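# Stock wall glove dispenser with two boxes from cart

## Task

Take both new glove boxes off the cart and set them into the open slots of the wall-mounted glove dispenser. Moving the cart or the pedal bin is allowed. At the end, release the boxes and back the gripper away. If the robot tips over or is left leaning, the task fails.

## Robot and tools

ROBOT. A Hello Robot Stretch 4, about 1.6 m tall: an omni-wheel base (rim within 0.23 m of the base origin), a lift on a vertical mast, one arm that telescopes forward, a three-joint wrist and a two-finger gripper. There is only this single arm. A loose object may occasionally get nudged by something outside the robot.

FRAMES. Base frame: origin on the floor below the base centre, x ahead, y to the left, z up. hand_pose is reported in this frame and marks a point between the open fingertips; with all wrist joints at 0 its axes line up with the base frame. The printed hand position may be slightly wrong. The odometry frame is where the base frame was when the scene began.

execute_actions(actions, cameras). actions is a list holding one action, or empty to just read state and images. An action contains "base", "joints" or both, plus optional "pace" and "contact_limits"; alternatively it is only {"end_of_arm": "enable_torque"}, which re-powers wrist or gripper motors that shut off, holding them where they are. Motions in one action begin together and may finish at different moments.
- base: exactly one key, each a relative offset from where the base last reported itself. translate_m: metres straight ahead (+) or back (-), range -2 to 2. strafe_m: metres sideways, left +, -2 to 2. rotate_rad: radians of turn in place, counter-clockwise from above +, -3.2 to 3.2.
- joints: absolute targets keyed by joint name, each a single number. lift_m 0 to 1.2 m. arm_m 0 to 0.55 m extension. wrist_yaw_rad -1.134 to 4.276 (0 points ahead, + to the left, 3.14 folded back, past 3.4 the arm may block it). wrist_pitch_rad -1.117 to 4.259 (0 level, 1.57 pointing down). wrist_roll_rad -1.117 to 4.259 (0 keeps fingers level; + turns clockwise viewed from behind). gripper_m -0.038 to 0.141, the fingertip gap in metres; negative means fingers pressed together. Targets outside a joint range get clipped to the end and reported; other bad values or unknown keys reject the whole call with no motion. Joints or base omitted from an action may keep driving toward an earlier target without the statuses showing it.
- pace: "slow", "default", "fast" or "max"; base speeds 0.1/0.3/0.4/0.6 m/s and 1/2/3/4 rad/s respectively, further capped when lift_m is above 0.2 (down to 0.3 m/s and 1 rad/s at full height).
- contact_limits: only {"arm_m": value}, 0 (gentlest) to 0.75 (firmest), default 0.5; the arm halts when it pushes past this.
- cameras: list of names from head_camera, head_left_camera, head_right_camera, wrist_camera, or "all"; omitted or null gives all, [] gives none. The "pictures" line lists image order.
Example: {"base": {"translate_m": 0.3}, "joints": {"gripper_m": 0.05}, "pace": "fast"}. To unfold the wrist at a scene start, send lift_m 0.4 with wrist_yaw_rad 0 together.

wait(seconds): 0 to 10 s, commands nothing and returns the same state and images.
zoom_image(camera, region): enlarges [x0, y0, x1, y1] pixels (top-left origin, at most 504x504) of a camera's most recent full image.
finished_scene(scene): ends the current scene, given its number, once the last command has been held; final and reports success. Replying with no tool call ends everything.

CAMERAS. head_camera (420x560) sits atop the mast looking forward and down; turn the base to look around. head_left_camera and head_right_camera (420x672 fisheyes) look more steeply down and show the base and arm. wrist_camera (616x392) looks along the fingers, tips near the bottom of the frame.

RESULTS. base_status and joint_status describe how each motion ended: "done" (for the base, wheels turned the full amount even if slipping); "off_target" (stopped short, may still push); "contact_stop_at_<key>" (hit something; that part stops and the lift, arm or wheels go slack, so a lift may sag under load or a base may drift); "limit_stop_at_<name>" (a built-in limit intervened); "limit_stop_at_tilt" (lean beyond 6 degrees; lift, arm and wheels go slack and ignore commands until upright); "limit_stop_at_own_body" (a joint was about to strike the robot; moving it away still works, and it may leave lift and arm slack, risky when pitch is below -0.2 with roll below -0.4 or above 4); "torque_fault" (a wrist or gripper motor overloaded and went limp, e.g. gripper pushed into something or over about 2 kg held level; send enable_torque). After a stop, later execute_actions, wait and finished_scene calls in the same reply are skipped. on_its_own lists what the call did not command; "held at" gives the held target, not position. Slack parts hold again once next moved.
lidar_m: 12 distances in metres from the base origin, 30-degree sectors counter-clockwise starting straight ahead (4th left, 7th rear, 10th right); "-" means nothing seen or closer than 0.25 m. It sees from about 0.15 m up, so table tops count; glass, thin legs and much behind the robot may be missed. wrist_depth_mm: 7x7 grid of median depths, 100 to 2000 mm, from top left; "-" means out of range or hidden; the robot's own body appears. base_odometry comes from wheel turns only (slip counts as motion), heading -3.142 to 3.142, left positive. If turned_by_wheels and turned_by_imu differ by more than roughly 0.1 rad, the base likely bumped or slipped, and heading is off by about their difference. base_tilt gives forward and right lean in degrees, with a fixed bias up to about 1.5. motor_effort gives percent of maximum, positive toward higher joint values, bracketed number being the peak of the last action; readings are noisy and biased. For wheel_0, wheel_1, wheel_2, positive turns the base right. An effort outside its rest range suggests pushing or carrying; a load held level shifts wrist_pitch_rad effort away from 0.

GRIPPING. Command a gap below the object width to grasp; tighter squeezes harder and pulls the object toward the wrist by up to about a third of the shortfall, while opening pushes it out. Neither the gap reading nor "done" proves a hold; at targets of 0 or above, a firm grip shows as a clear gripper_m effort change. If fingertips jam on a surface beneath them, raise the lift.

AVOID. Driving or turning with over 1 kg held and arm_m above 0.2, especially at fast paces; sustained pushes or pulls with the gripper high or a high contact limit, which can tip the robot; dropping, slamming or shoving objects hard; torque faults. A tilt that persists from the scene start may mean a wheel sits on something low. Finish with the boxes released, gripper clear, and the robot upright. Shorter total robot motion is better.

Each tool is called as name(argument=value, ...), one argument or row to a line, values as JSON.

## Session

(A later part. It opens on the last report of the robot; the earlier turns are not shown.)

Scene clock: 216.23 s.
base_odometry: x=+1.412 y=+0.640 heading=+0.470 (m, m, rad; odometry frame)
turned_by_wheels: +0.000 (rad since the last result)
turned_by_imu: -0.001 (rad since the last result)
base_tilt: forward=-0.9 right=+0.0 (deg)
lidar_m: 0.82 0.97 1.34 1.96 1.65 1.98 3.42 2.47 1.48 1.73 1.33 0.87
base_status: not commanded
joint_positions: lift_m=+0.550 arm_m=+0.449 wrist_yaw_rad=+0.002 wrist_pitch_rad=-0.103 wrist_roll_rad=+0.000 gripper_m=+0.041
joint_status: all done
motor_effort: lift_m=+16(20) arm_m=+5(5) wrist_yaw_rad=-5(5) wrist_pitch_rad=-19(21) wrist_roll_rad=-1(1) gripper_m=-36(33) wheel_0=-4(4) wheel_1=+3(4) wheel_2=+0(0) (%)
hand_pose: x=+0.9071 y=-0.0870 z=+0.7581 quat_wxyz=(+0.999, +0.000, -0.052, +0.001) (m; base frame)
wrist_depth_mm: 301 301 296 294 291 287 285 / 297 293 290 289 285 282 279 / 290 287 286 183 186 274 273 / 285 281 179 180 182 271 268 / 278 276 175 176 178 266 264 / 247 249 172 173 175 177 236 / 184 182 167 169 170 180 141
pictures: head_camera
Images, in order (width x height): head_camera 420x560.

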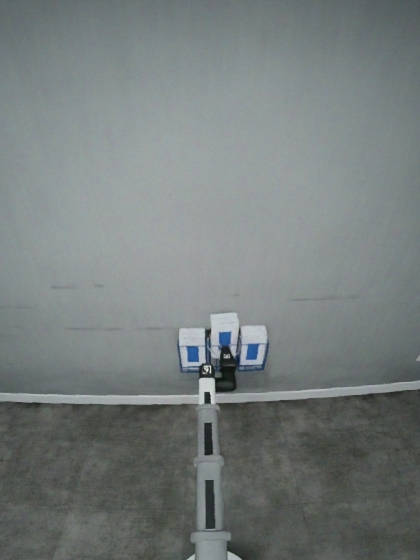

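execute_actions(
  actions=[
    {"joints":{"gripper_m":0.125}},
  ],
  cameras=["wrist_camera"],
)

execute_actions(
  actions=[
    {"joints":{"lift_m":0.6},"pace":"slow"},
  ],
  cameras=[],
)

execute_actions(
  actions=[
    {"joints":{"arm_m":0.1}},
  ],
  cameras=["head_camera","wrist_camera"],
)

Scene clock: 220.07 s.
base_odometry: x=+1.412 y=+0.640 heading=+0.470 (m, m, rad; odometry frame)
turned_by_wheels: +0.000 (rad since the last result)
turned_by_imu: -0.002 (rad since the last result)
base_tilt: forward=-0.8 right=-0.1 (deg)
lidar_m: 0.82 0.98 1.38 1.96 1.67 1.97 3.42 2.49 1.48 1.72 1.34 0.87
base_status: not commanded
joint_positions: lift_m=+0.550 arm_m=+0.449 wrist_yaw_rad=+0.001 wrist_pitch_rad=-0.108 wrist_roll_rad=+0.000 gripper_m=+0.125
joint_status: all done
motor_effort: lift_m=+16(16) arm_m=+5(5) wrist_yaw_rad=-2(5) wrist_pitch_rad=-9(22) wrist_roll_rad=+0(1) gripper_m=+3(34) wheel_0=-4(4) wheel_1=+4(4) wheel_2=+0(0) (%)
hand_pose: x=+0.9069 y=-0.0873 z=+0.7594 quat_wxyz=(+0.999, +0.000, -0.054, +0.000) (m; base frame)
wrist_depth_mm: 304 301 298 294 291 289 286 / 298 294 291 290 286 283 282 / 291 289 286 283 279 277 276 / 285 282 279 278 274 272 270 / 278 277 273 271 268 266 264 / 273 270 200 267 229 200 260 / 183 182 186 135 182 192 179
pictures: wrist_camera
Images, in order (width x height): wrist_camera 616x392.

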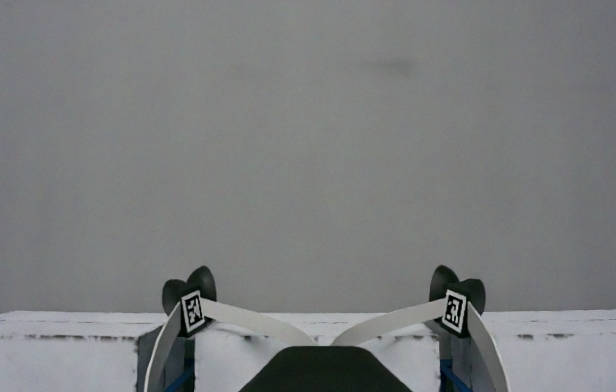

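Scene clock: 221.37 s.
base_odometry: x=+1.412 y=+0.640 heading=+0.470 (m, m, rad; odometry frame)
turned_by_wheels: +0.000 (rad since the last result)
turned_by_imu: -0.001 (rad since the last result)
base_tilt: forward=-0.9 right=+0.0 (deg)
lidar_m: 0.83 0.97 1.32 1.95 1.65 1.99 3.42 2.51 1.47 1.73 1.34 0.87
base_status: not commanded
joint_positions: lift_m=+0.600 arm_m=+0.449 wrist_yaw_rad=+0.001 wrist_pitch_rad=-0.108 wrist_roll_rad=+0.000 gripper_m=+0.125
joint_status: all done
motor_effort: lift_m=+22(21) arm_m=+5(5) wrist_yaw_rad=-1(2) wrist_pitch_rad=-8(6) wrist_roll_rad=-1(0) gripper_m=+2(4) wheel_0=-4(4) wheel_1=+4(4) wheel_2=+0(0) (%)
hand_pose: x=+0.9069 y=-0.0873 z=+0.8089 quat_wxyz=(+0.999, +0.000, -0.054, +0.000) (m; base frame)
wrist_depth_mm: 304 301 298 296 291 289 287 / 298 296 293 289 286 282 281 / 291 289 286 282 279 278 276 / 286 282 281 277 276 272 270 / 279 277 273 271 268 266 264 / 272 271 202 265 262 213 258 / 268 265 264 135 258 255 254
pictures: none
No camera images: the call's "cameras" was empty. Leave "cameras" out to get every camera's image.

Scene clock: 223.53 s.
base_odometry: x=+1.412 y=+0.640 heading=+0.470 (m, m, rad; odometry frame)
turned_by_wheels: +0.000 (rad since the last result)
turned_by_imu: -0.001 (rad since the last result)
base_tilt: forward=-0.8 right=+0.1 (deg)
lidar_m: 0.82 0.97 1.32 1.96 1.65 1.99 3.43 2.50 1.48 1.74 1.34 0.88
base_status: not commanded
joint_positions: lift_m=+0.600 arm_m=+0.101 wrist_yaw_rad=+0.000 wrist_pitch_rad=-0.108 wrist_roll_rad=+0.000 gripper_m=+0.125
joint_status: all done
motor_effort: lift_m=+22(22) arm_m=-5(7) wrist_yaw_rad=+0(2) wrist_pitch_rad=-9(7) wrist_roll_rad=-1(1) gripper_m=-2(4) wheel_0=-4(4) wheel_1=+4(3) wheel_2=+0(0) (%)
hand_pose: x=+0.5586 y=-0.0874 z=+0.8089 quat_wxyz=(+0.999, +0.000, -0.054, +0.000) (m; base frame)
wrist_depth_mm: 691 691 683 676 668 668 661 / 691 676 668 661 654 647 647 / 668 661 647 647 640 634 627 / 654 647 640 634 627 621 615 / 634 634 627 621 615 609 603 / 627 615 202 569 521 213 591 / 615 609 521 135 508 508 585
pictures: head_camera, wrist_camera
Images, in order (width x height): head_camera 420x560, wrist_camera 616x392.

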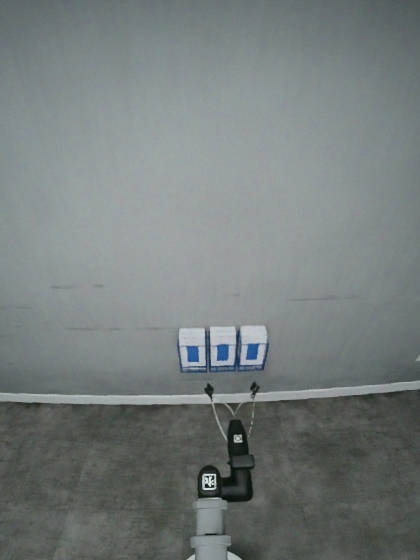

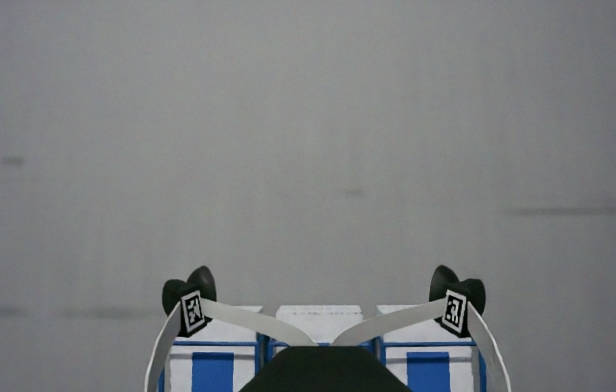

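finished_scene(
  scene=1,
)

The scene is finished: the task was done.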